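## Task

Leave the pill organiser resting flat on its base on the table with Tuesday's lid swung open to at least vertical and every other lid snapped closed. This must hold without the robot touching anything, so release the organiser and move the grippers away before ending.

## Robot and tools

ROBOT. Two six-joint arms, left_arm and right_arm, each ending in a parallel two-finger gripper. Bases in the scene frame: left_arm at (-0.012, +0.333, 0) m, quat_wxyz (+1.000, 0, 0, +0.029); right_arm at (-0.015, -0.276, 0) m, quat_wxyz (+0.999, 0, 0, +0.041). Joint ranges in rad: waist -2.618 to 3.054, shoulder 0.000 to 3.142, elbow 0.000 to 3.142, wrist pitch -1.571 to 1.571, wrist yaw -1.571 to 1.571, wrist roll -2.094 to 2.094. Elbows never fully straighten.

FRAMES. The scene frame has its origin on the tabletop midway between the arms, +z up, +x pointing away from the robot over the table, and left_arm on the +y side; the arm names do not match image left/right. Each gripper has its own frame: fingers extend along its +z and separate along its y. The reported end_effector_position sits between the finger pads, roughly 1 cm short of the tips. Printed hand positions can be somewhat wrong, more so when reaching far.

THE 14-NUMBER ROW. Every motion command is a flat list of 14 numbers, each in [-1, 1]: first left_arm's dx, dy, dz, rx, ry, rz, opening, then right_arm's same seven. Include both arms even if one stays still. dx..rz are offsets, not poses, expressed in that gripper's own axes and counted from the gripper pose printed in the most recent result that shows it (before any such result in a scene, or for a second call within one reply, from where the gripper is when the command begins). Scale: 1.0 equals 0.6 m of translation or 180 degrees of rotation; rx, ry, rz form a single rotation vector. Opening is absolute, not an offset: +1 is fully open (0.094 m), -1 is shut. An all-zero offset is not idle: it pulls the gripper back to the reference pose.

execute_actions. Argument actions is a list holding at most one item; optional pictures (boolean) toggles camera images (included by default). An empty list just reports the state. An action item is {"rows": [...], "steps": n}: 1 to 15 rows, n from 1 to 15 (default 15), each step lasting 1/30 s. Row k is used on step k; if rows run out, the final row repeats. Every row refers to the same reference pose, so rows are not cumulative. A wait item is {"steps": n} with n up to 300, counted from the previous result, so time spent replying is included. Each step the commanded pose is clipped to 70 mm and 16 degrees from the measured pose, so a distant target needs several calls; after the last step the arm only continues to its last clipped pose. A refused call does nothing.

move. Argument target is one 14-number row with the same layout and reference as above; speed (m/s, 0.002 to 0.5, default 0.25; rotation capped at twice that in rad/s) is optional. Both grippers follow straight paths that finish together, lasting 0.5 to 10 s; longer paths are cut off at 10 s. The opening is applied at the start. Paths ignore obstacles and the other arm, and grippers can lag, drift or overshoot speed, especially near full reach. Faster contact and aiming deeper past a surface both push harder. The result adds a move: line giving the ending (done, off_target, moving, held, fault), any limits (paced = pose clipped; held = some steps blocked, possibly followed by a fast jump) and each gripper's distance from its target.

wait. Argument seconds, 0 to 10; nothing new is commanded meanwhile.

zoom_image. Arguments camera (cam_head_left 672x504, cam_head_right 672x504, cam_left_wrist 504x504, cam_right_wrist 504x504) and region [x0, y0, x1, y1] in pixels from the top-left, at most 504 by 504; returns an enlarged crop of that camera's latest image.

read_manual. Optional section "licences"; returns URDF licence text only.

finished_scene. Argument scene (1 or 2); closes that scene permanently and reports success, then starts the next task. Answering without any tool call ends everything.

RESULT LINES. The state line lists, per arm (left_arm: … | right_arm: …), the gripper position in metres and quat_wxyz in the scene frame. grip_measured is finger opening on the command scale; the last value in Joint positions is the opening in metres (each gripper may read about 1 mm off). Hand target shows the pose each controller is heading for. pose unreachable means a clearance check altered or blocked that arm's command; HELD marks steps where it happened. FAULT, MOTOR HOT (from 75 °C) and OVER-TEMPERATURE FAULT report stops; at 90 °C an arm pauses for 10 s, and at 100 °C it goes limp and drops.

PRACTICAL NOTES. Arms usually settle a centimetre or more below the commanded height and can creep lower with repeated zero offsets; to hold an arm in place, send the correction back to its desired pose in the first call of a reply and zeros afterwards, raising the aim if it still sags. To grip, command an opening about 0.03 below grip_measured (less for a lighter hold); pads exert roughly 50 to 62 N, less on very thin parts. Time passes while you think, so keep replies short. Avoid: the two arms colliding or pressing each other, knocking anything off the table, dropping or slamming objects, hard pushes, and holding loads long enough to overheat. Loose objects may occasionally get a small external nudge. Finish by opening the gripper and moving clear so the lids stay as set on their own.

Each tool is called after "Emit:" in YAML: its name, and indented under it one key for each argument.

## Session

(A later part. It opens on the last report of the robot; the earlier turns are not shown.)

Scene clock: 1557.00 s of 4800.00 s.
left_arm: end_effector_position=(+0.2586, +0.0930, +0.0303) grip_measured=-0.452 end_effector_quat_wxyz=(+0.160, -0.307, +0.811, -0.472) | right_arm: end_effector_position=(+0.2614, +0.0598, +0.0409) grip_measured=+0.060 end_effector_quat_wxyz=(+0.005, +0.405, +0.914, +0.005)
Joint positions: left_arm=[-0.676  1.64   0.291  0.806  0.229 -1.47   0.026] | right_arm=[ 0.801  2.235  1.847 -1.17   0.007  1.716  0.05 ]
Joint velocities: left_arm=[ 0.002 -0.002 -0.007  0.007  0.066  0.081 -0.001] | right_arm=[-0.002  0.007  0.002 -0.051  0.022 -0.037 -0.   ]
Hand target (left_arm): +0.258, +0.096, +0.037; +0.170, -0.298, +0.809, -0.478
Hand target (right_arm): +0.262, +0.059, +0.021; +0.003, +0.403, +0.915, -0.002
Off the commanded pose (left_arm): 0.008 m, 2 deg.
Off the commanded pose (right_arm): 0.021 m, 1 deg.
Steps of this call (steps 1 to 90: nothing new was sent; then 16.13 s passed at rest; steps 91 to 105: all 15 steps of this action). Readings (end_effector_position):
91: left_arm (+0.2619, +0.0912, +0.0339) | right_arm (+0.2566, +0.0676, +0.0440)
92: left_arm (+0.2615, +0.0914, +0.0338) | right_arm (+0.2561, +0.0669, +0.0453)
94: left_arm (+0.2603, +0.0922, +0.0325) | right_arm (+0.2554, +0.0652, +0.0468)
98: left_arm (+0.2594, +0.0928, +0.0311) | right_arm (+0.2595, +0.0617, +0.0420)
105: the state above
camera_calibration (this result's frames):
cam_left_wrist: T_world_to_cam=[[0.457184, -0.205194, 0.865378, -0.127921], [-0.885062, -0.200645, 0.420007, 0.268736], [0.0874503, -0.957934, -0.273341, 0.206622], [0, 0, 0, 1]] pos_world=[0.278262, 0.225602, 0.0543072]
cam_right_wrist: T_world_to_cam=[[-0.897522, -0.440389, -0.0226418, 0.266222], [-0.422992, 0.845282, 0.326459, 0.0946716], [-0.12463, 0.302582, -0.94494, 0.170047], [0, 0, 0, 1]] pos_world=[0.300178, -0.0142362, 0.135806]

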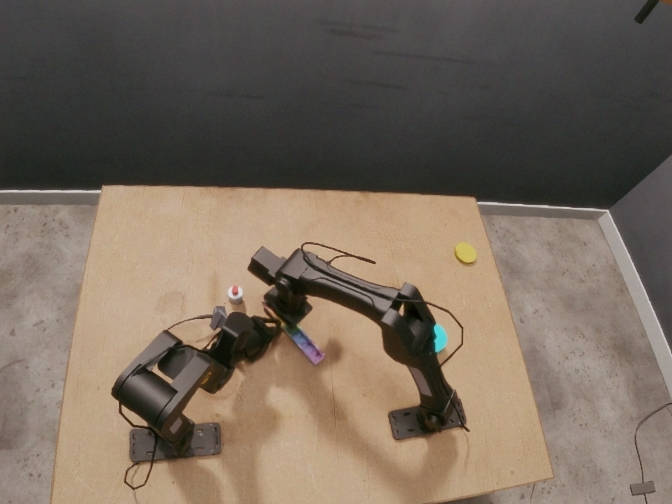

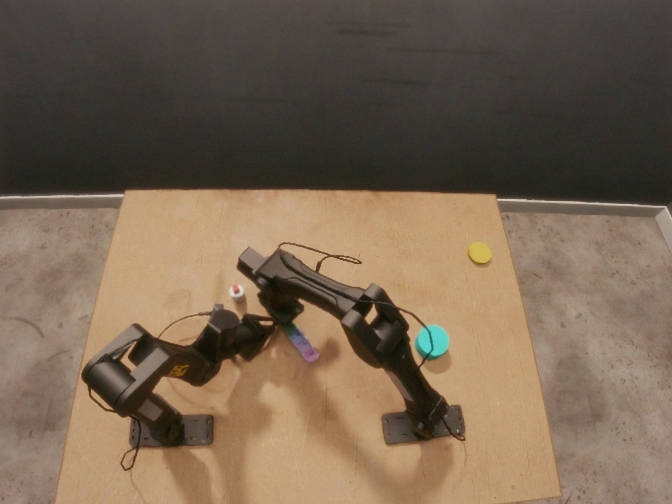

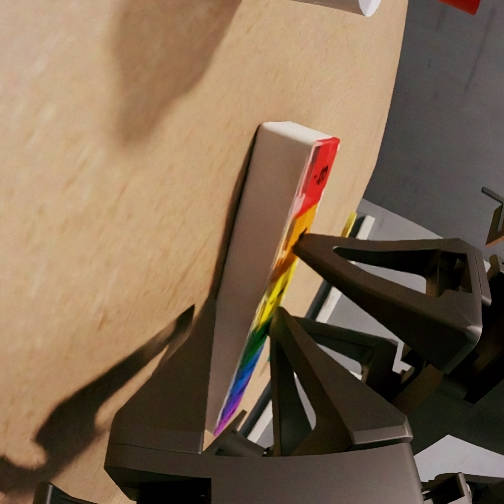

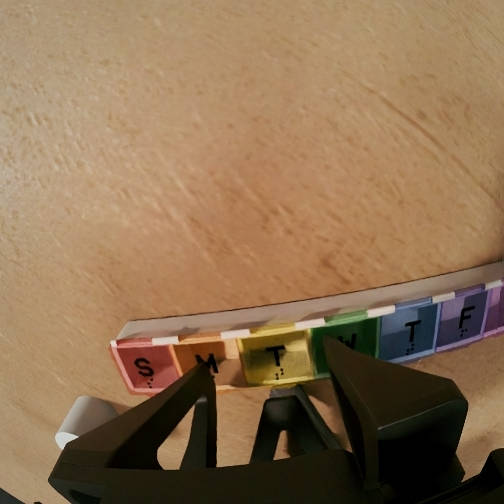

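Emit:
move:
  target: [-0.008,-0.034,0.014,0,0,0,-0.45,0,0,0.05,0,0,0,0.06]
  speed: 0.025

Emit:
zoom_image:
  camera: "cam_left_wrist"
  region: [150,200,350,400]

Emit:
zoom_image:
  camera: "cam_right_wrist"
  region: [120,290,400,450]

Scene clock: 1564.57 s of 4800.00 s.
left_arm: end_effector_position=(+0.2632, +0.0895, +0.0269) grip_measured=-0.452 end_effector_quat_wxyz=(+0.147, -0.314, +0.820, -0.455) | right_arm: end_effector_position=(+0.2613, +0.0596, +0.0405) grip_measured=+0.060 end_effector_quat_wxyz=(+0.007, +0.404, +0.914, +0.011)
Joint positions: left_arm=[-0.676  1.64   0.345  0.705  0.23  -1.473  0.026] | right_arm=[ 0.801  2.222  1.824 -1.148  0.007  1.715  0.05 ]
Joint velocities: left_arm=[-0.007 -0.002  0.007 -0.022  0.022 -0.037 -0.001] | right_arm=[-0.022  0.007 -0.002  0.051 -0.007 -0.051 -0.001]
Hand target (left_arm): +0.273, +0.083, +0.044; +0.160, -0.307, +0.811, -0.472
Hand target (right_arm): +0.261, +0.059, +0.012; +0.005, +0.405, +0.914, +0.004
Off the commanded pose (left_arm): 0.021 m, 3 deg.
Off the commanded pose (right_arm): 0.030 m, 1 deg.
After step 90, 3.13 s passed at rest.
move: off_target (left_arm, right_arm)
camera_calibration (this result's frames):
cam_left_wrist: T_world_to_cam=[[0.49225, -0.226425, 0.840489, -0.134496], [-0.867104, -0.212185, 0.450676, 0.268954], [0.0762946, -0.950636, -0.300782, 0.204999], [0, 0, 0, 1]] pos_world=[0.283777, 0.221495, 0.0534915]
cam_right_wrist: T_world_to_cam=[[-0.896807, -0.44116, -0.0334094, 0.266357], [-0.42643, 0.841801, 0.33095, 0.0957978], [-0.117878, 0.311045, -0.943057, 0.167327], [0, 0, 0, 1]] pos_world=[0.299446, -0.0151833, 0.134994]

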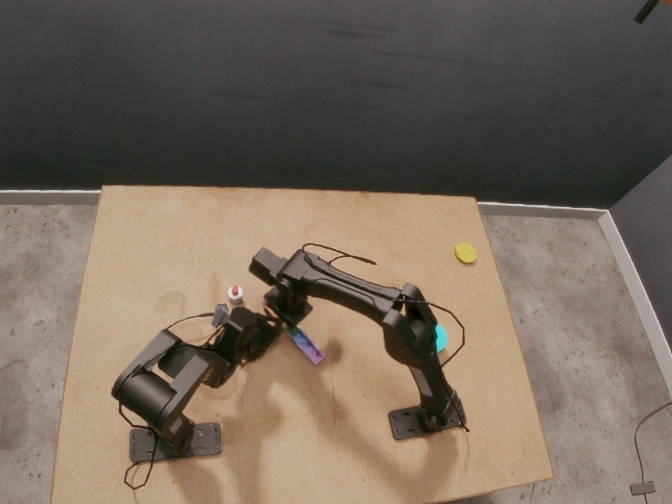

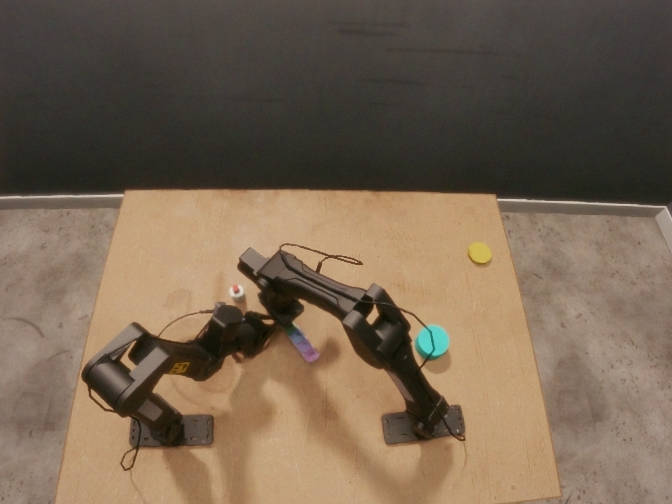

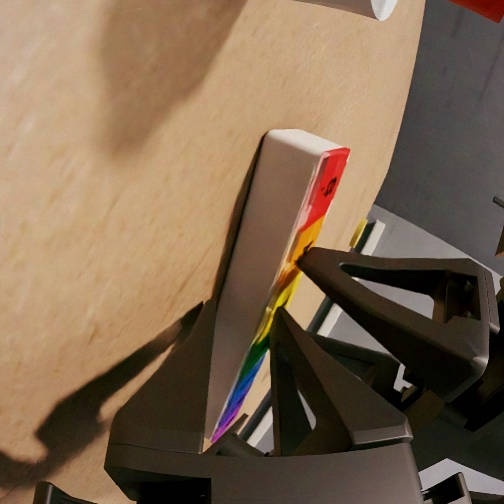

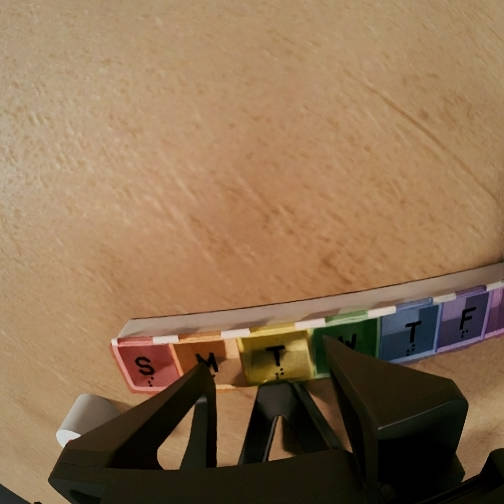

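Region (150, 200, 350, 400) of cam_left_wrist's 504x504 image, scaled by 2.520, with more detail than that image has.

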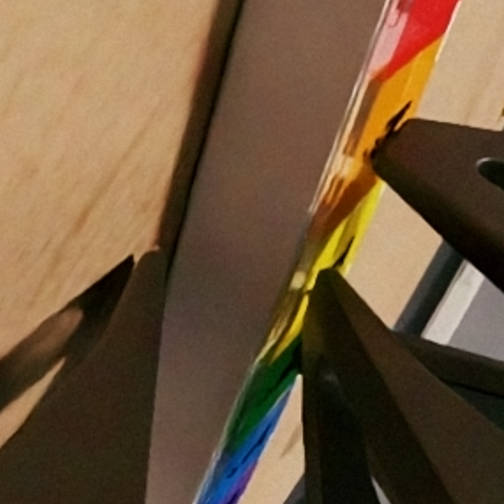

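Region (120, 290, 400, 450) of cam_right_wrist's 504x504 image, scaled by 1.800, with more detail than that image has; it fills the top 288 rows of this view, and the rest is white.

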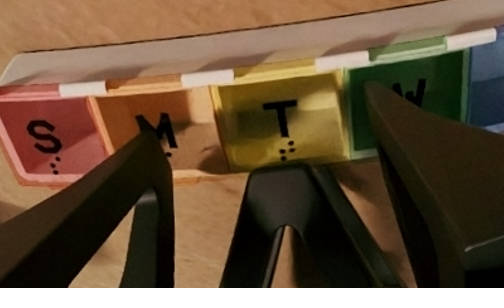

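Emit:
execute_actions:
  actions:
    - {"rows":[[0,-0.045,-0.012,0.04,0,0,-0.45,0,0,0.05,0,0,0,0.06]],"steps":15}

Emit:
zoom_image:
  camera: "cam_right_wrist"
  region: [120,290,400,450]

Scene clock: 1567.43 s of 4800.00 s.
left_arm: end_effector_position=(+0.2685, +0.0834, +0.0431) grip_measured=-0.452 end_effector_quat_wxyz=(+0.156, -0.312, +0.799, -0.490) | right_arm: end_effector_position=(+0.2612, +0.0595, +0.0406) grip_measured=+0.060 end_effector_quat_wxyz=(+0.008, +0.404, +0.914, +0.016)
Joint positions: left_arm=[-0.676  1.64   0.335  0.798  0.241 -1.503  0.026] | right_arm=[ 0.801  2.21   1.804 -1.13   0.007  1.715  0.05 ]
Joint velocities: left_arm=[-0.007 -0.007  0.002 -0.022 -0.007 -0.066  0.001] | right_arm=[-0.002 -0.002 -0.002 -0.081 -0.037 -0.066  0.002]
Hand target (left_arm): +0.269, +0.083, +0.053; +0.166, -0.304, +0.790, -0.506
Hand target (right_arm): +0.261, +0.059, +0.012; +0.006, +0.404, +0.915, +0.009
Off the commanded pose (left_arm): 0.010 m, 3 deg.
Off the commanded pose (right_arm): 0.030 m, 1 deg.
Steps of this call (steps 1 to 71: nothing new was sent; steps 72 to 86: all 15 steps of this action). Readings (end_effector_position):
72: left_arm (+0.2632, +0.0891, +0.0278) | right_arm (+0.2612, +0.0596, +0.0405)
73: left_arm (+0.2636, +0.0883, +0.0300) | right_arm (+0.2612, +0.0595, +0.0406)
75: left_arm (+0.2650, +0.0866, +0.0347) | right_arm (+0.2612, +0.0595, +0.0405)
79: left_arm (+0.2680, +0.0839, +0.0419) | right_arm (+0.2613, +0.0596, +0.0407)
86: the state above
camera_calibration (this result's frames):
cam_left_wrist: T_world_to_cam=[[0.455683, -0.164491, 0.874812, -0.148914], [-0.885208, -0.187077, 0.425922, 0.268807], [0.0935963, -0.968476, -0.230856, 0.197468], [0, 0, 0, 1]] pos_world=[0.287325, 0.217035, 0.0613675]
cam_right_wrist: T_world_to_cam=[[-0.896536, -0.440831, -0.0434795, 0.266555], [-0.428771, 0.838956, 0.335124, 0.0964217], [-0.111256, 0.319093, -0.94117, 0.165176], [0, 0, 0, 1]] pos_world=[0.298696, -0.016094, 0.134735]

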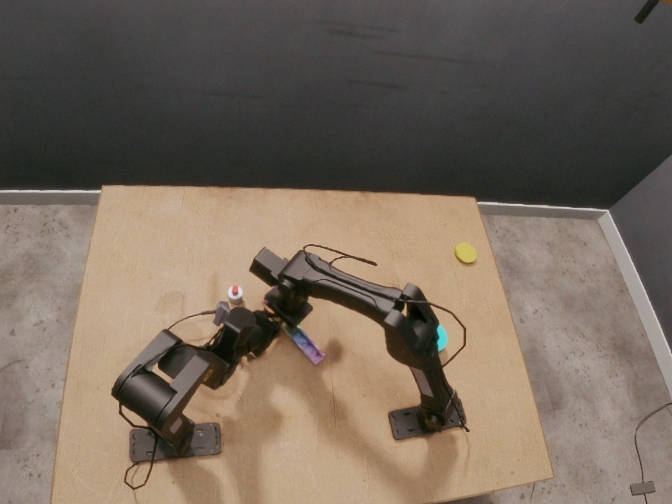

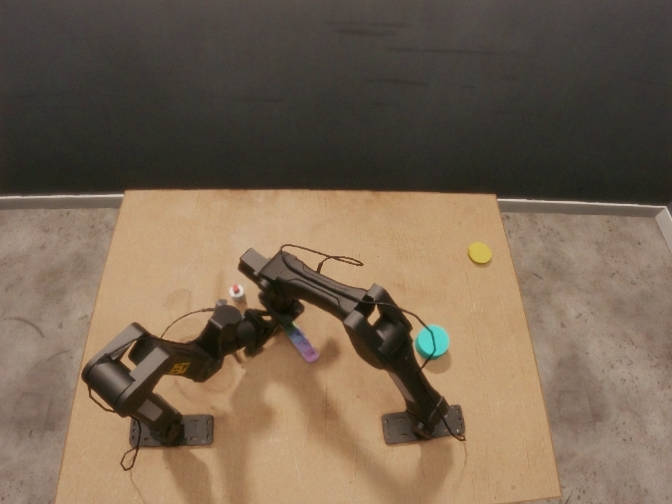

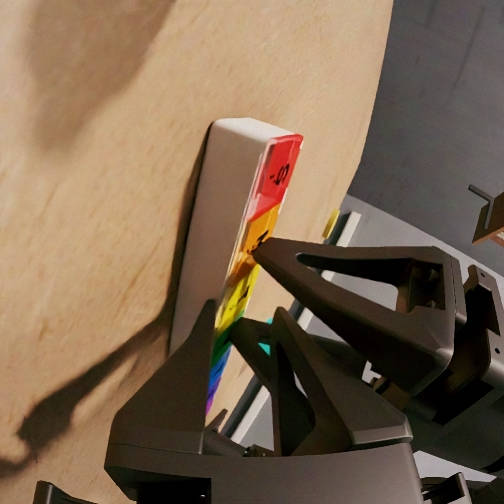

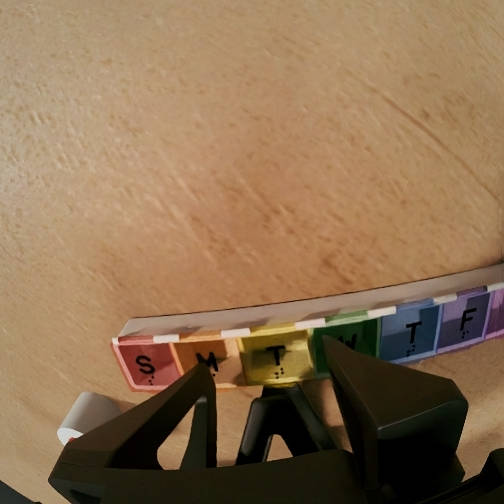

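Region (120, 290, 400, 450) of cam_right_wrist's 504x504 image, scaled by 1.800, with more detail than that image has; it fills the top 288 rows of this view, and the rest is white.

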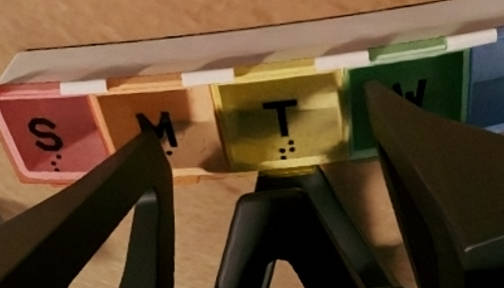

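Emit:
move:
  target: [0,0.016,0.012,0.0,0,0.008,-0.45,0,0,0.05,0,0,0,0.06]
  speed: 0.02

Emit:
zoom_image:
  camera: "cam_left_wrist"
  region: [150,200,350,400]

Emit:
zoom_image:
  camera: "cam_right_wrist"
  region: [120,290,400,450]

Scene clock: 1574.77 s of 4800.00 s.
left_arm: end_effector_position=(+0.2692, +0.0829, +0.0313) grip_measured=-0.452 end_effector_quat_wxyz=(+0.155, -0.310, +0.803, -0.485) | right_arm: end_effector_position=(+0.2612, +0.0595, +0.0408) grip_measured=+0.060 end_effector_quat_wxyz=(+0.009, +0.404, +0.914, +0.021)
Joint positions: left_arm=[-0.676  1.703  0.335  0.848  0.241 -1.495  0.026] | right_arm=[ 0.801  2.199  1.787 -1.113  0.007  1.715  0.05 ]
Joint velocities: left_arm=[-0.007  0.002  0.007  0.007  0.022 -0.051 -0.   ] | right_arm=[ 0.017 -0.002 -0.027  0.022  0.051 -0.051  0.002]
Hand target (left_arm): +0.269, +0.082, +0.031; +0.161, -0.302, +0.803, -0.487
Hand target (right_arm): +0.261, +0.059, +0.012; +0.008, +0.404, +0.914, +0.015
Off the commanded pose (left_arm): 0.001 m, 1 deg.
Off the commanded pose (right_arm): 0.030 m, 1 deg.
After step 90, 2.60 s passed at rest.
move: off_target (right_arm)
camera_calibration (this result's frames):
cam_left_wrist: T_world_to_cam=[[0.459218, -0.176914, 0.870529, -0.138811], [-0.883896, -0.188715, 0.427918, 0.274084], [0.0885768, -0.965965, -0.243035, 0.195712], [0, 0, 0, 1]] pos_world=[0.288671, 0.216217, 0.0511181]
cam_right_wrist: T_world_to_cam=[[-0.896234, -0.440464, -0.0525034, 0.266753], [-0.430895, 0.836375, 0.338831, 0.0969583], [-0.10533, 0.326295, -0.939381, 0.163287], [0, 0, 0, 1]] pos_world=[0.298051, -0.0168781, 0.134542]

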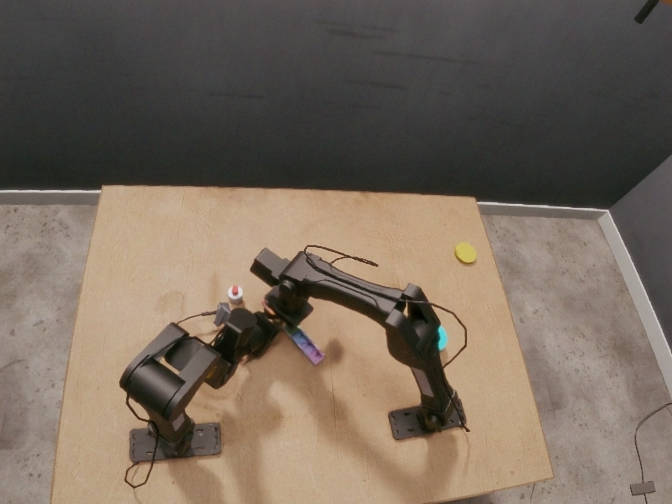

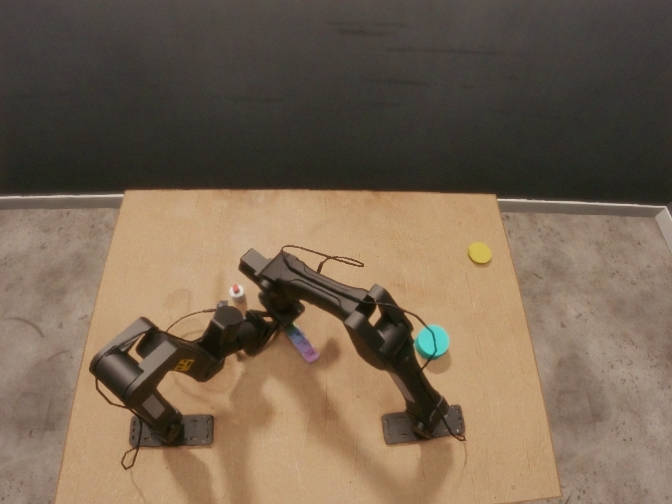

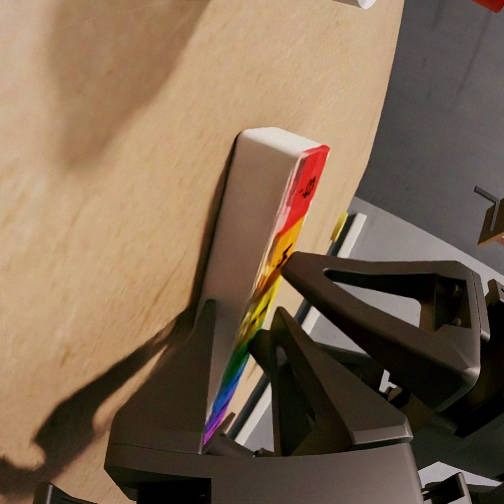

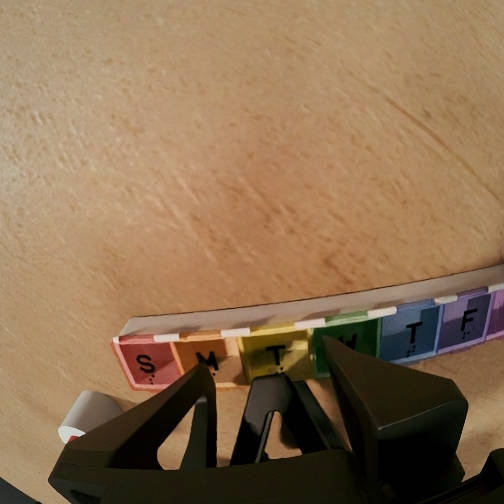

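Region (150, 200, 350, 400) of cam_left_wrist's 504x504 image, scaled by 2.520, with more detail than that image has.

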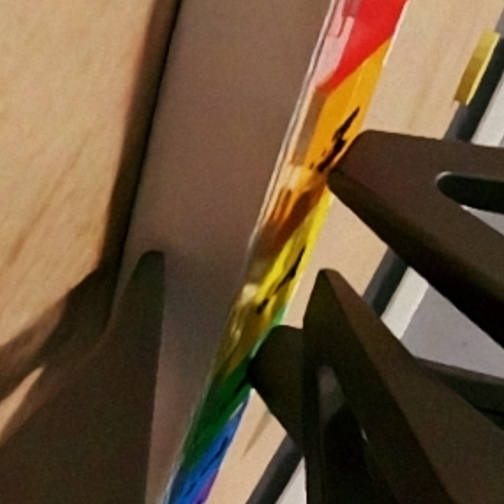

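Region (120, 290, 400, 450) of cam_right_wrist's 504x504 image, scaled by 1.800, with more detail than that image has; it fills the top 288 rows of this view, and the rest is white.

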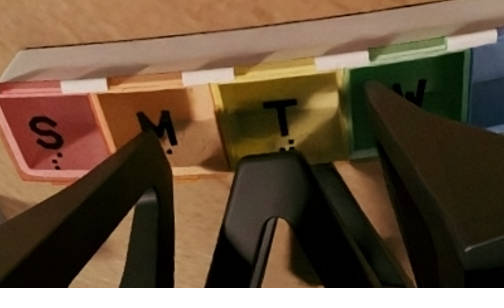

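Emit:
execute_actions:
  actions: []

Scene clock: 1592.00 s of 4800.00 s.
left_arm: end_effector_position=(+0.2692, +0.0829, +0.0313) grip_measured=-0.452 end_effector_quat_wxyz=(+0.155, -0.310, +0.803, -0.484) | right_arm: end_effector_position=(+0.2612, +0.0595, +0.0408) grip_measured=+0.060 end_effector_quat_wxyz=(+0.009, +0.404, +0.914, +0.021)
Joint positions: left_arm=[-0.676  1.703  0.335  0.848  0.241 -1.494  0.026] | right_arm=[ 0.801  2.199  1.787 -1.113  0.007  1.715  0.05 ]
Joint velocities: left_arm=[-0.002  0.007  0.002 -0.051  0.037 -0.037  0.001] | right_arm=[ 0.002 -0.007 -0.007 -0.051 -0.066  0.022 -0.001]
Hand target (left_arm): +0.269, +0.082, +0.031; +0.162, -0.302, +0.803, -0.487
Hand target (right_arm): +0.261, +0.059, +0.012; +0.008, +0.404, +0.914, +0.015
Off the commanded pose (left_arm): 0.001 m, 1 deg.
Off the commanded pose (right_arm): 0.030 m, 1 deg.
Steps of this call (steps 1 to 90: nothing new was sent; then 14.23 s passed at rest). Readings (end_effector_position):
1: left_arm (+0.2692, +0.0829, +0.0313) | right_arm (+0.2612, +0.0595, +0.0408)
2: left_arm (+0.2692, +0.0829, +0.0313) | right_arm (+0.2612, +0.0595, +0.0408)
4: left_arm (+0.2692, +0.0829, +0.0313) | right_arm (+0.2612, +0.0595, +0.0408)
8: left_arm (+0.2692, +0.0829, +0.0313) | right_arm (+0.2612, +0.0595, +0.0408)
90: the state above
camera_calibration (this result's frames):
cam_left_wrist: T_world_to_cam=[[0.4587, -0.177448, 0.870693, -0.138632], [-0.884189, -0.188568, 0.427379, 0.274167], [0.0883476, -0.965896, -0.243393, 0.195779], [0, 0, 0, 1]] pos_world=[0.28871, 0.216201, 0.0511841]
cam_right_wrist: T_world_to_cam=[[-0.896234, -0.440464, -0.0525034, 0.266753], [-0.430895, 0.836375, 0.338831, 0.0969583], [-0.10533, 0.326295, -0.939381, 0.163287], [0, 0, 0, 1]] pos_world=[0.298051, -0.0168781, 0.134542]

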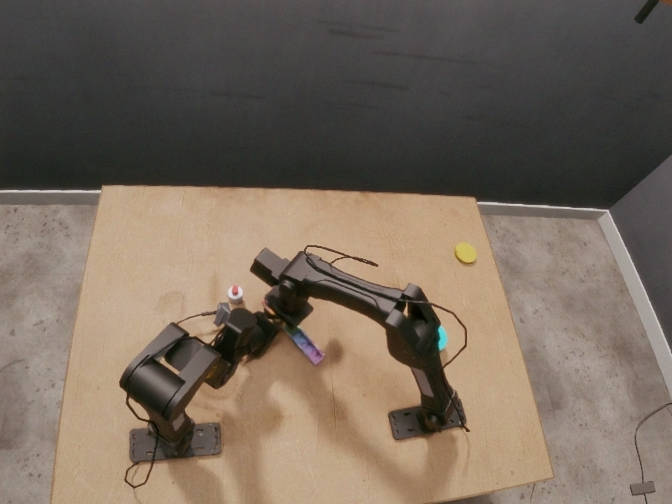

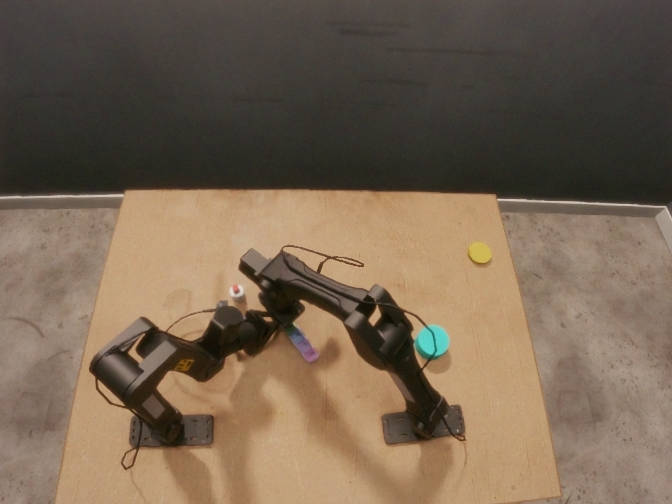

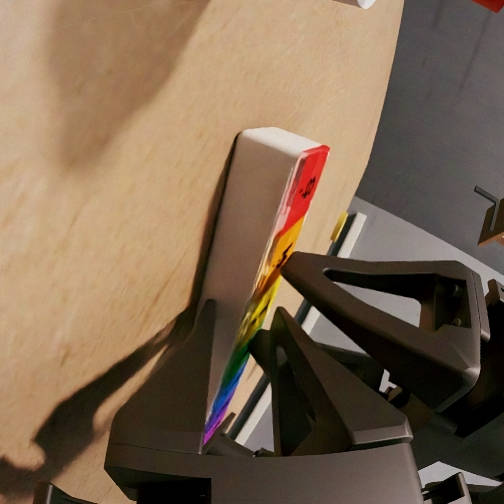

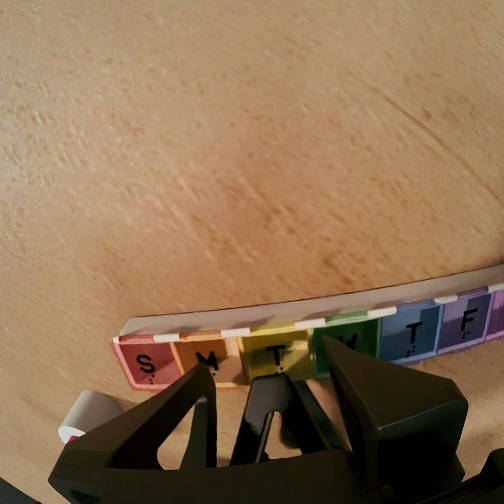

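Emit:
execute_actions:
  actions:
    - {"rows":[[0,-0.006,0.008,0,0,0,-0.7,0,0,0.055,0,0,0,0.06],[0,-0.006,0.008,0,0,0,-0.7,0,0,0.055,0,0,0,0.06],[0,-0.006,0.008,0,0,0,-0.7,0,0,0.055,0,0,0,0.06],[0,-0.006,0.008,0,0,0,-0.7,0,0,0.055,0,0,0,0.06],[0,-0.006,0.008,0,0,0,-0.8,0,0,0.055,0,0,0,0.06],[0,-0.006,0.008,0,0,0,-0.8,0,0,0.055,0,0,0,0.06],[0,-0.006,0.008,0,0,0,-0.8,0,0,0.055,0,0,0,0.06],[0,-0.006,0.008,0,0,0,-0.8,0,0,0.055,0,0,0,0.06],[0,-0.006,0.008,0,0,0,-0.9,0,0,0.055,0,0,0,0.06],[0,-0.006,0.008,0,0,0,-0.9,0,0,0.055,0,0,0,0.06],[0,-0.006,0.008,0,0,0,-0.9,0,0,0.055,0,0,0,0.06],[0,-0.006,0.008,0,0,0,-0.9,0,0,0.055,0,0,0,0.06],[0,-0.006,0.008,0,0,0,-1,0,0,0.055,0,0,0,0.06]],"steps":15}

Scene clock: 1597.43 s of 4800.00 s.
left_arm: end_effector_position=(+0.2703, +0.0824, +0.0331) grip_measured=-0.958 end_effector_quat_wxyz=(+0.158, -0.308, +0.802, -0.487) | right_arm: end_effector_position=(+0.2642, +0.0571, +0.0411) grip_measured=+0.060 end_effector_quat_wxyz=(+0.017, +0.405, +0.914, +0.025)
Joint positions: left_arm=[-0.676  1.704  0.335  0.858  0.24  -1.492  0.002] | right_arm=[ 0.798  2.187  1.768 -1.095  0.02   1.713  0.05 ]
Joint velocities: left_arm=[ 0.002 -0.007 -0.027  0.007  0.037  0.051 -0.001] | right_arm=[-0.007 -0.002  0.002  0.051 -0.007  0.081  0.   ]
Hand target (left_arm): +0.273, +0.078, +0.032; +0.155, -0.310, +0.803, -0.485
Hand target (right_arm): +0.261, +0.059, +0.010; +0.009, +0.404, +0.914, +0.019
Off the commanded pose (left_arm): 0.005 m, 1 deg.
Off the commanded pose (right_arm): 0.033 m, 1 deg.
Steps of this call (steps 1 to 90: nothing new was sent; then 1.93 s passed at rest; steps 91 to 105: all 15 steps of this action). Readings (end_effector_position):
91: left_arm (+0.2687, +0.0833, +0.0302) | right_arm (+0.2611, +0.0593, +0.0407)
92: left_arm (+0.2684, +0.0837, +0.0291) | right_arm (+0.2612, +0.0592, +0.0408)
94: left_arm (+0.2685, +0.0836, +0.0293) | right_arm (+0.2617, +0.0588, +0.0409)
98: left_arm (+0.2694, +0.0830, +0.0312) | right_arm (+0.2629, +0.0579, +0.0410)
105: the state above
camera_calibration (this result's frames):
cam_left_wrist: T_world_to_cam=[[0.450513, -0.174369, 0.875576, -0.138988], [-0.88817, -0.186963, 0.419759, 0.275439], [0.0905076, -0.966768, -0.239099, 0.194972], [0, 0, 0, 1]] pos_world=[0.289606, 0.215755, 0.0526944]
cam_right_wrist: T_world_to_cam=[[-0.8963, -0.43811, -0.0686005, 0.268957], [-0.434634, 0.837218, 0.331904, 0.101339], [-0.0879767, 0.327301, -0.940816, 0.160063], [0, 0, 0, 1]] pos_world=[0.299194, -0.0193988, 0.135405]

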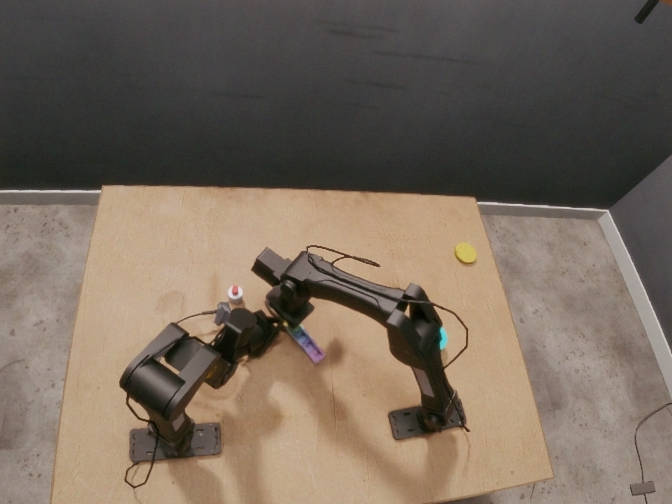

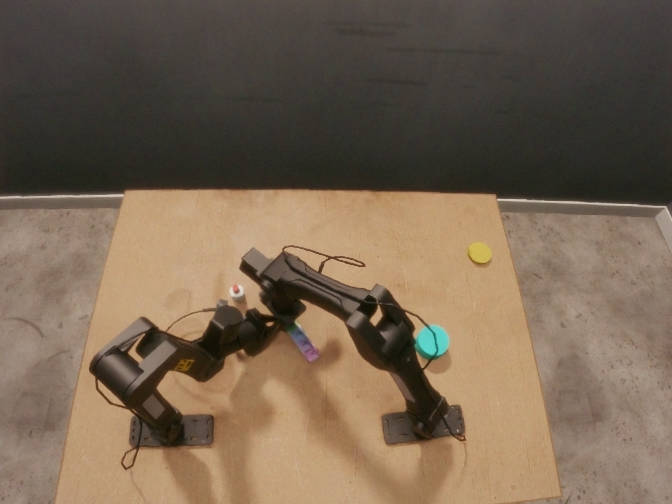

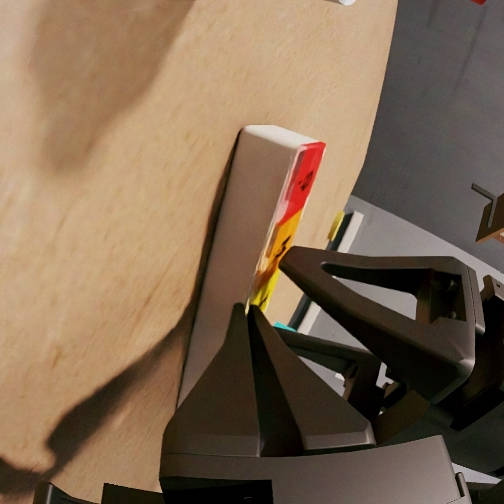

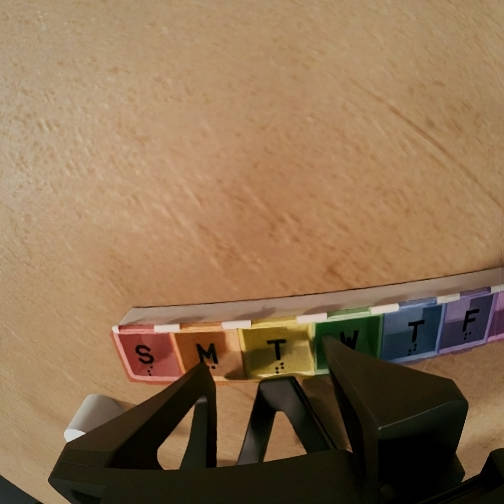

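Emit:
execute_actions:
  actions:
    - {"rows":[[0,-0.06,-0.02,0,0,0,-1,0,0,0.065,0,0,0,0.06]],"steps":15}

Scene clock: 1599.30 s of 4800.00 s.
left_arm: end_effector_position=(+0.2728, +0.0811, +0.0639) grip_measured=-0.996 end_effector_quat_wxyz=(+0.158, -0.310, +0.800, -0.488) | right_arm: end_effector_position=(+0.2639, +0.0629, +0.0414) grip_measured=+0.060 end_effector_quat_wxyz=(+0.013, +0.404, +0.914, +0.042)
Joint positions: left_arm=[-0.676  1.539  0.384  0.647  0.238 -1.497  0.   ] | right_arm=[ 0.8    2.174  1.745 -1.054  0.003  1.714  0.05 ]
Joint velocities: left_arm=[ 0.007 -0.032 -0.007 -0.066 -0.007 -0.051  0.001] | right_arm=[ 0.002  0.012 -0.022 -0.007 -0.051  0.051 -0.   ]
Hand target (left_arm): +0.276, +0.078, +0.071; +0.158, -0.308, +0.801, -0.488
Hand target (right_arm): +0.264, +0.057, +0.004; +0.017, +0.405, +0.914, +0.023
Off the commanded pose (left_arm): 0.008 m, 0 deg.
Off the commanded pose (right_arm): 0.040 m, 2 deg.
Steps of this call (steps 1 to 41: nothing new was sent; steps 42 to 56: all 15 steps of this action). Readings (end_effector_position):
42: left_arm (+0.2702, +0.0826, +0.0355) | right_arm (+0.2640, +0.0570, +0.0407)
43: left_arm (+0.2695, +0.0832, +0.0403) | right_arm (+0.2641, +0.0570, +0.0408)
45: left_arm (+0.2725, +0.0808, +0.0580) | right_arm (+0.2639, +0.0596, +0.0411)
49: left_arm (+0.2741, +0.0798, +0.0657) | right_arm (+0.2639, +0.0629, +0.0413)
56: the state above
camera_calibration (this result's frames):
cam_left_wrist: T_world_to_cam=[[0.452288, -0.169368, 0.875643, -0.168174], [-0.886839, -0.189565, 0.421405, 0.264283], [0.0946182, -0.96715, -0.23594, 0.199531], [0, 0, 0, 1]] pos_world=[0.29156, 0.214592, 0.0829679]
cam_right_wrist: T_world_to_cam=[[-0.894574, -0.437841, -0.0896205, 0.271657], [-0.439169, 0.824022, 0.357935, 0.0972279], [-0.0828695, 0.359558, -0.929436, 0.154603], [0, 0, 0, 1]] pos_world=[0.298529, -0.016764, 0.133238]

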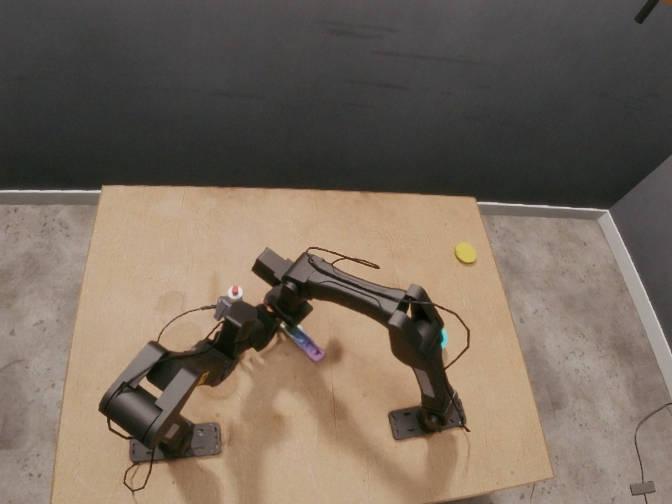

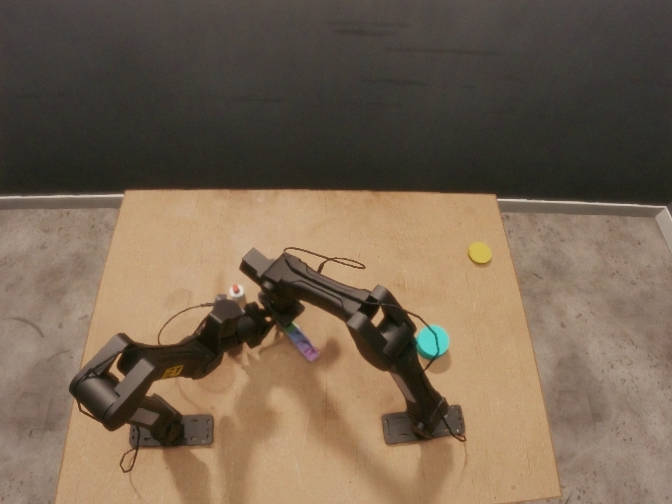

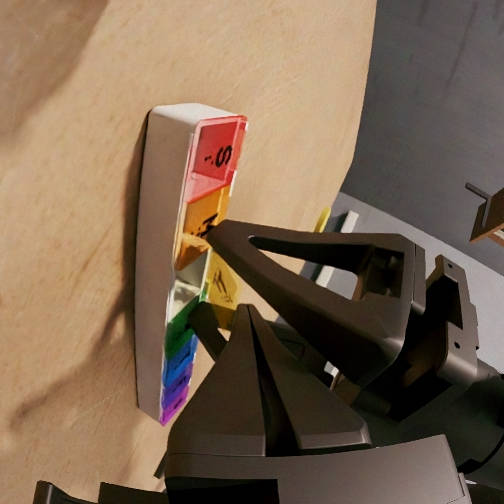

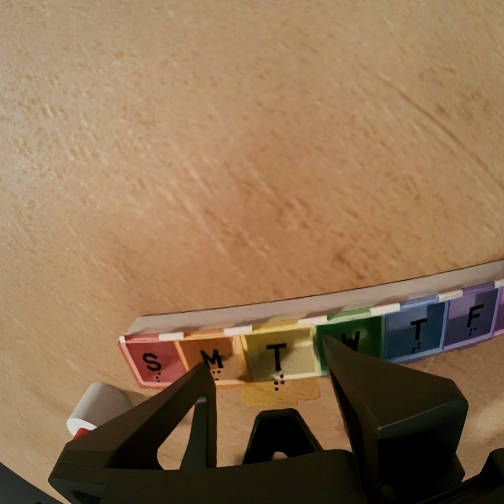

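Emit:
zoom_image:
  camera: "cam_left_wrist"
  region: [120, 180, 320, 380]

Emit:
zoom_image:
  camera: "cam_right_wrist"
  region: [120, 270, 420, 450]

Region (120, 180, 320, 380) of cam_left_wrist's 504x504 image, scaled by 2.520, with more detail than that image has.

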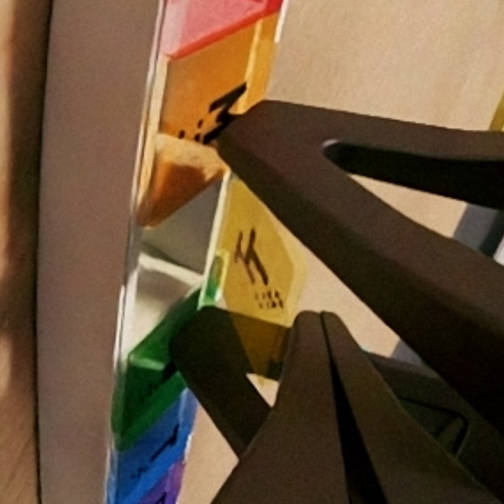

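Region (120, 270, 420, 450) of cam_right_wrist's 504x504 image, scaled by 1.680, with more detail than that image has; it fills the top 302 rows of this view, and the rest is white.

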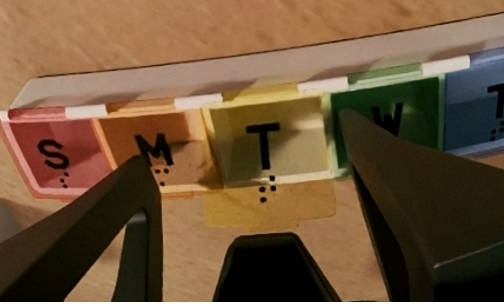

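Emit:
move:
  target: [0,0.04,-0.06,0,0,0,-1,0,0,-0.085,0,0,0,0.06]
  speed: 0.08

Emit:
move:
  target: [0,0,0,0,0,0,-1,-0.015,-0.09,0,0,0,0,0.06]
  speed: 0.08

Scene clock: 1616.80 s of 4800.00 s.
left_arm: end_effector_position=(+0.2443, +0.1106, +0.0540) grip_measured=-0.996 end_effector_quat_wxyz=(+0.148, -0.317, +0.804, -0.481) | right_arm: end_effector_position=(+0.2574, +0.0553, +0.0711) grip_measured=+0.060 end_effector_quat_wxyz=(+0.008, +0.404, +0.914, +0.025)
Joint positions: left_arm=[-0.631  1.404  0.242  0.624  0.281 -1.483  0.   ] | right_arm=[ 0.8    2.152  1.832 -1.199  0.002  1.714  0.05 ]
Joint velocities: left_arm=[-0.012  0.012  0.002 -0.022  0.051 -0.051 -0.   ] | right_arm=[-0.002 -0.007 -0.007 -0.051  0.022  0.066  0.001]
Hand target (left_arm): +0.245, +0.114, +0.061; +0.158, -0.310, +0.800, -0.488
Hand target (right_arm): +0.260, +0.058, +0.092; +0.013, +0.404, +0.914, +0.042
Off the commanded pose (left_arm): 0.007 m, 2 deg.
Off the commanded pose (right_arm): 0.022 m, 2 deg.
After step 90, 13.30 s passed at rest.
move: off_target (right_arm)
camera_calibration (this result's frames):
cam_left_wrist: T_world_to_cam=[[0.47605, -0.174711, 0.861889, -0.146125], [-0.874979, -0.192446, 0.44427, 0.24498], [0.0882485, -0.965629, -0.244483, 0.230313], [0, 0, 0, 1]] pos_world=[0.263591, 0.244013, 0.0734142]
cam_right_wrist: T_world_to_cam=[[-0.896278, -0.439894, -0.0563813, 0.263373], [-0.430892, 0.83366, 0.345461, 0.0882698], [-0.104963, 0.333923, -0.936738, 0.192028], [0, 0, 0, 1]] pos_world=[0.294246, -0.0218536, 0.164236]

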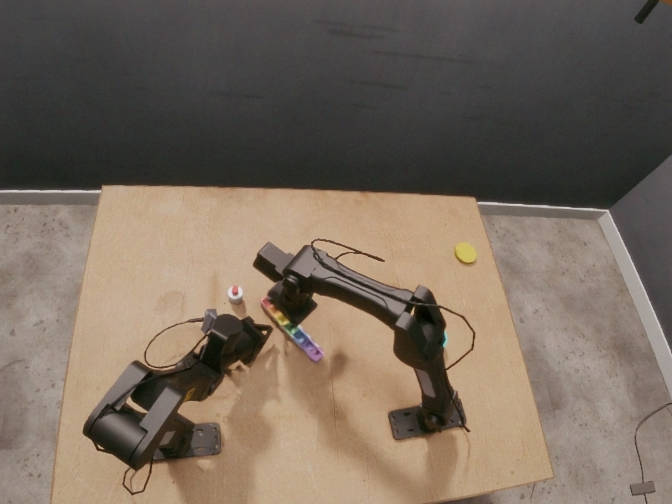

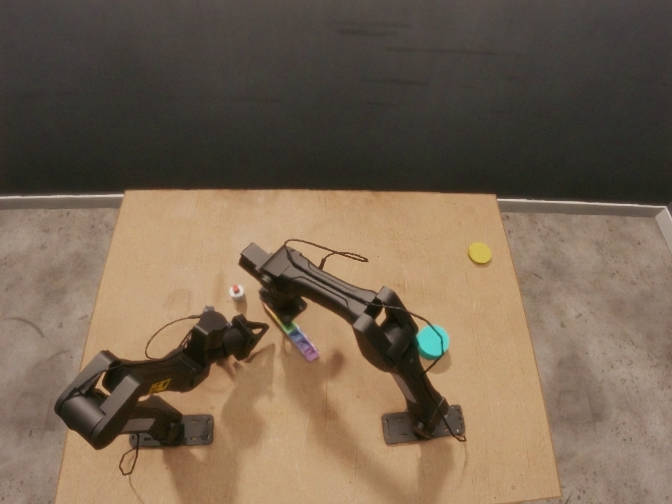

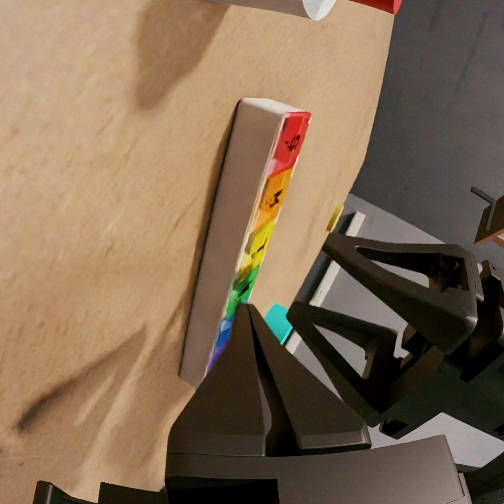

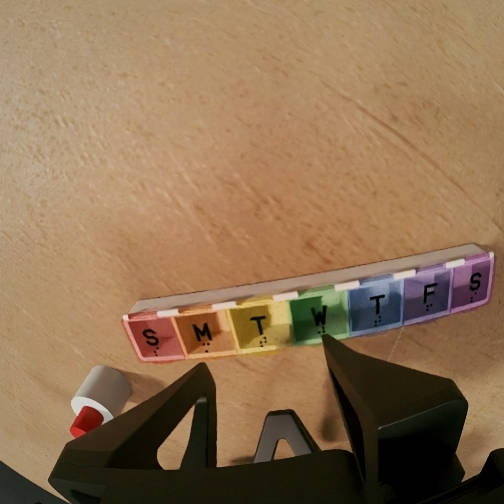

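Scene clock: 1618.00 s of 4800.00 s.
left_arm: end_effector_position=(+0.2442, +0.1107, +0.0538) grip_measured=-0.996 end_effector_quat_wxyz=(+0.147, -0.319, +0.803, -0.481) | right_arm: end_effector_position=(+0.2225, +0.0129, +0.0607) grip_measured=+0.060 end_effector_quat_wxyz=(+0.004, +0.405, +0.914, +0.012)
Joint positions: left_arm=[-0.631  1.404  0.242  0.623  0.281 -1.488  0.   ] | right_arm=[ 0.8    1.966  1.513 -1.093  0.002  1.714  0.05 ]
Joint velocities: left_arm=[ 0.002 -0.002 -0.012  0.007  0.007  0.007 -0.001] | right_arm=[-0.012 -0.012  0.007  0.022 -0.051 -0.037  0.   ]
Hand target (left_arm): +0.244, +0.111, +0.054; +0.148, -0.317, +0.804, -0.481
Hand target (right_arm): +0.223, +0.012, +0.067; +0.008, +0.404, +0.914, +0.024
Off the commanded pose (left_arm): 0.000 m, 0 deg.
Off the commanded pose (right_arm): 0.008 m, 2 deg.
move: done
camera_calibration (this result's frames):
cam_left_wrist: T_world_to_cam=[[0.47993, -0.171581, 0.860365, -0.147154], [-0.872716, -0.193567, 0.448217, 0.244349], [0.0896323, -0.965967, -0.24264, 0.229931], [0, 0, 0, 1]] pos_world=[0.263262, 0.244155, 0.0728753]
cam_right_wrist: T_world_to_cam=[[-0.897022, -0.440795, -0.0324173, 0.2116], [-0.425186, 0.840574, 0.335638, 0.111319], [-0.120699, 0.314858, -0.941433, 0.196795], [0, 0, 0, 1]] pos_world=[0.260894, -0.0622621, 0.154766]

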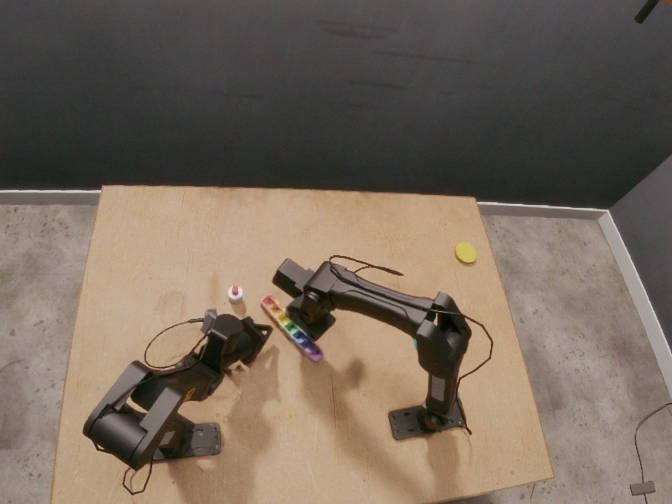

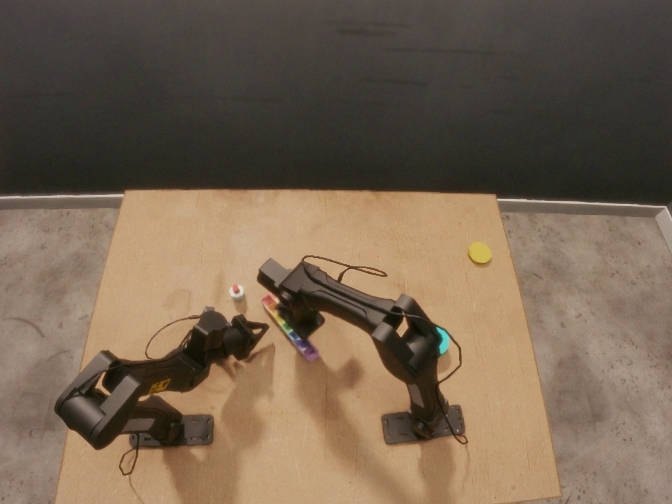

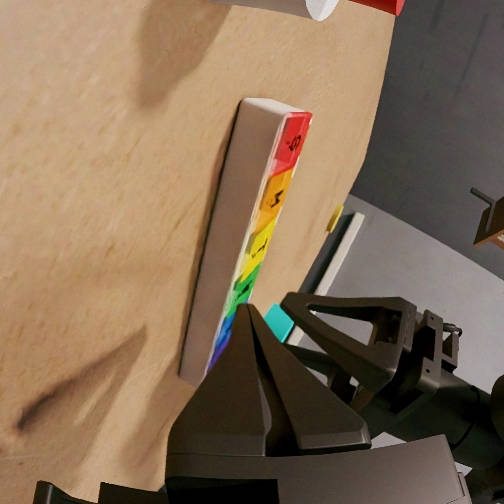

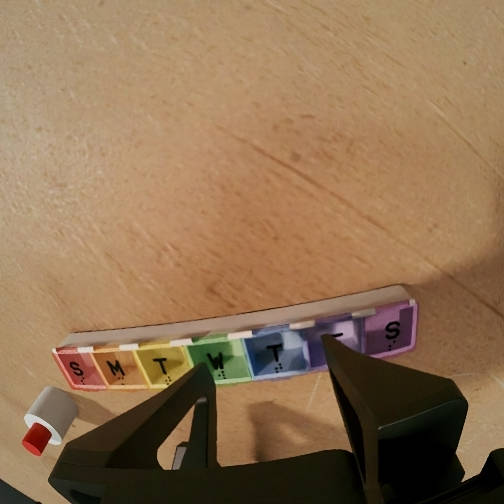

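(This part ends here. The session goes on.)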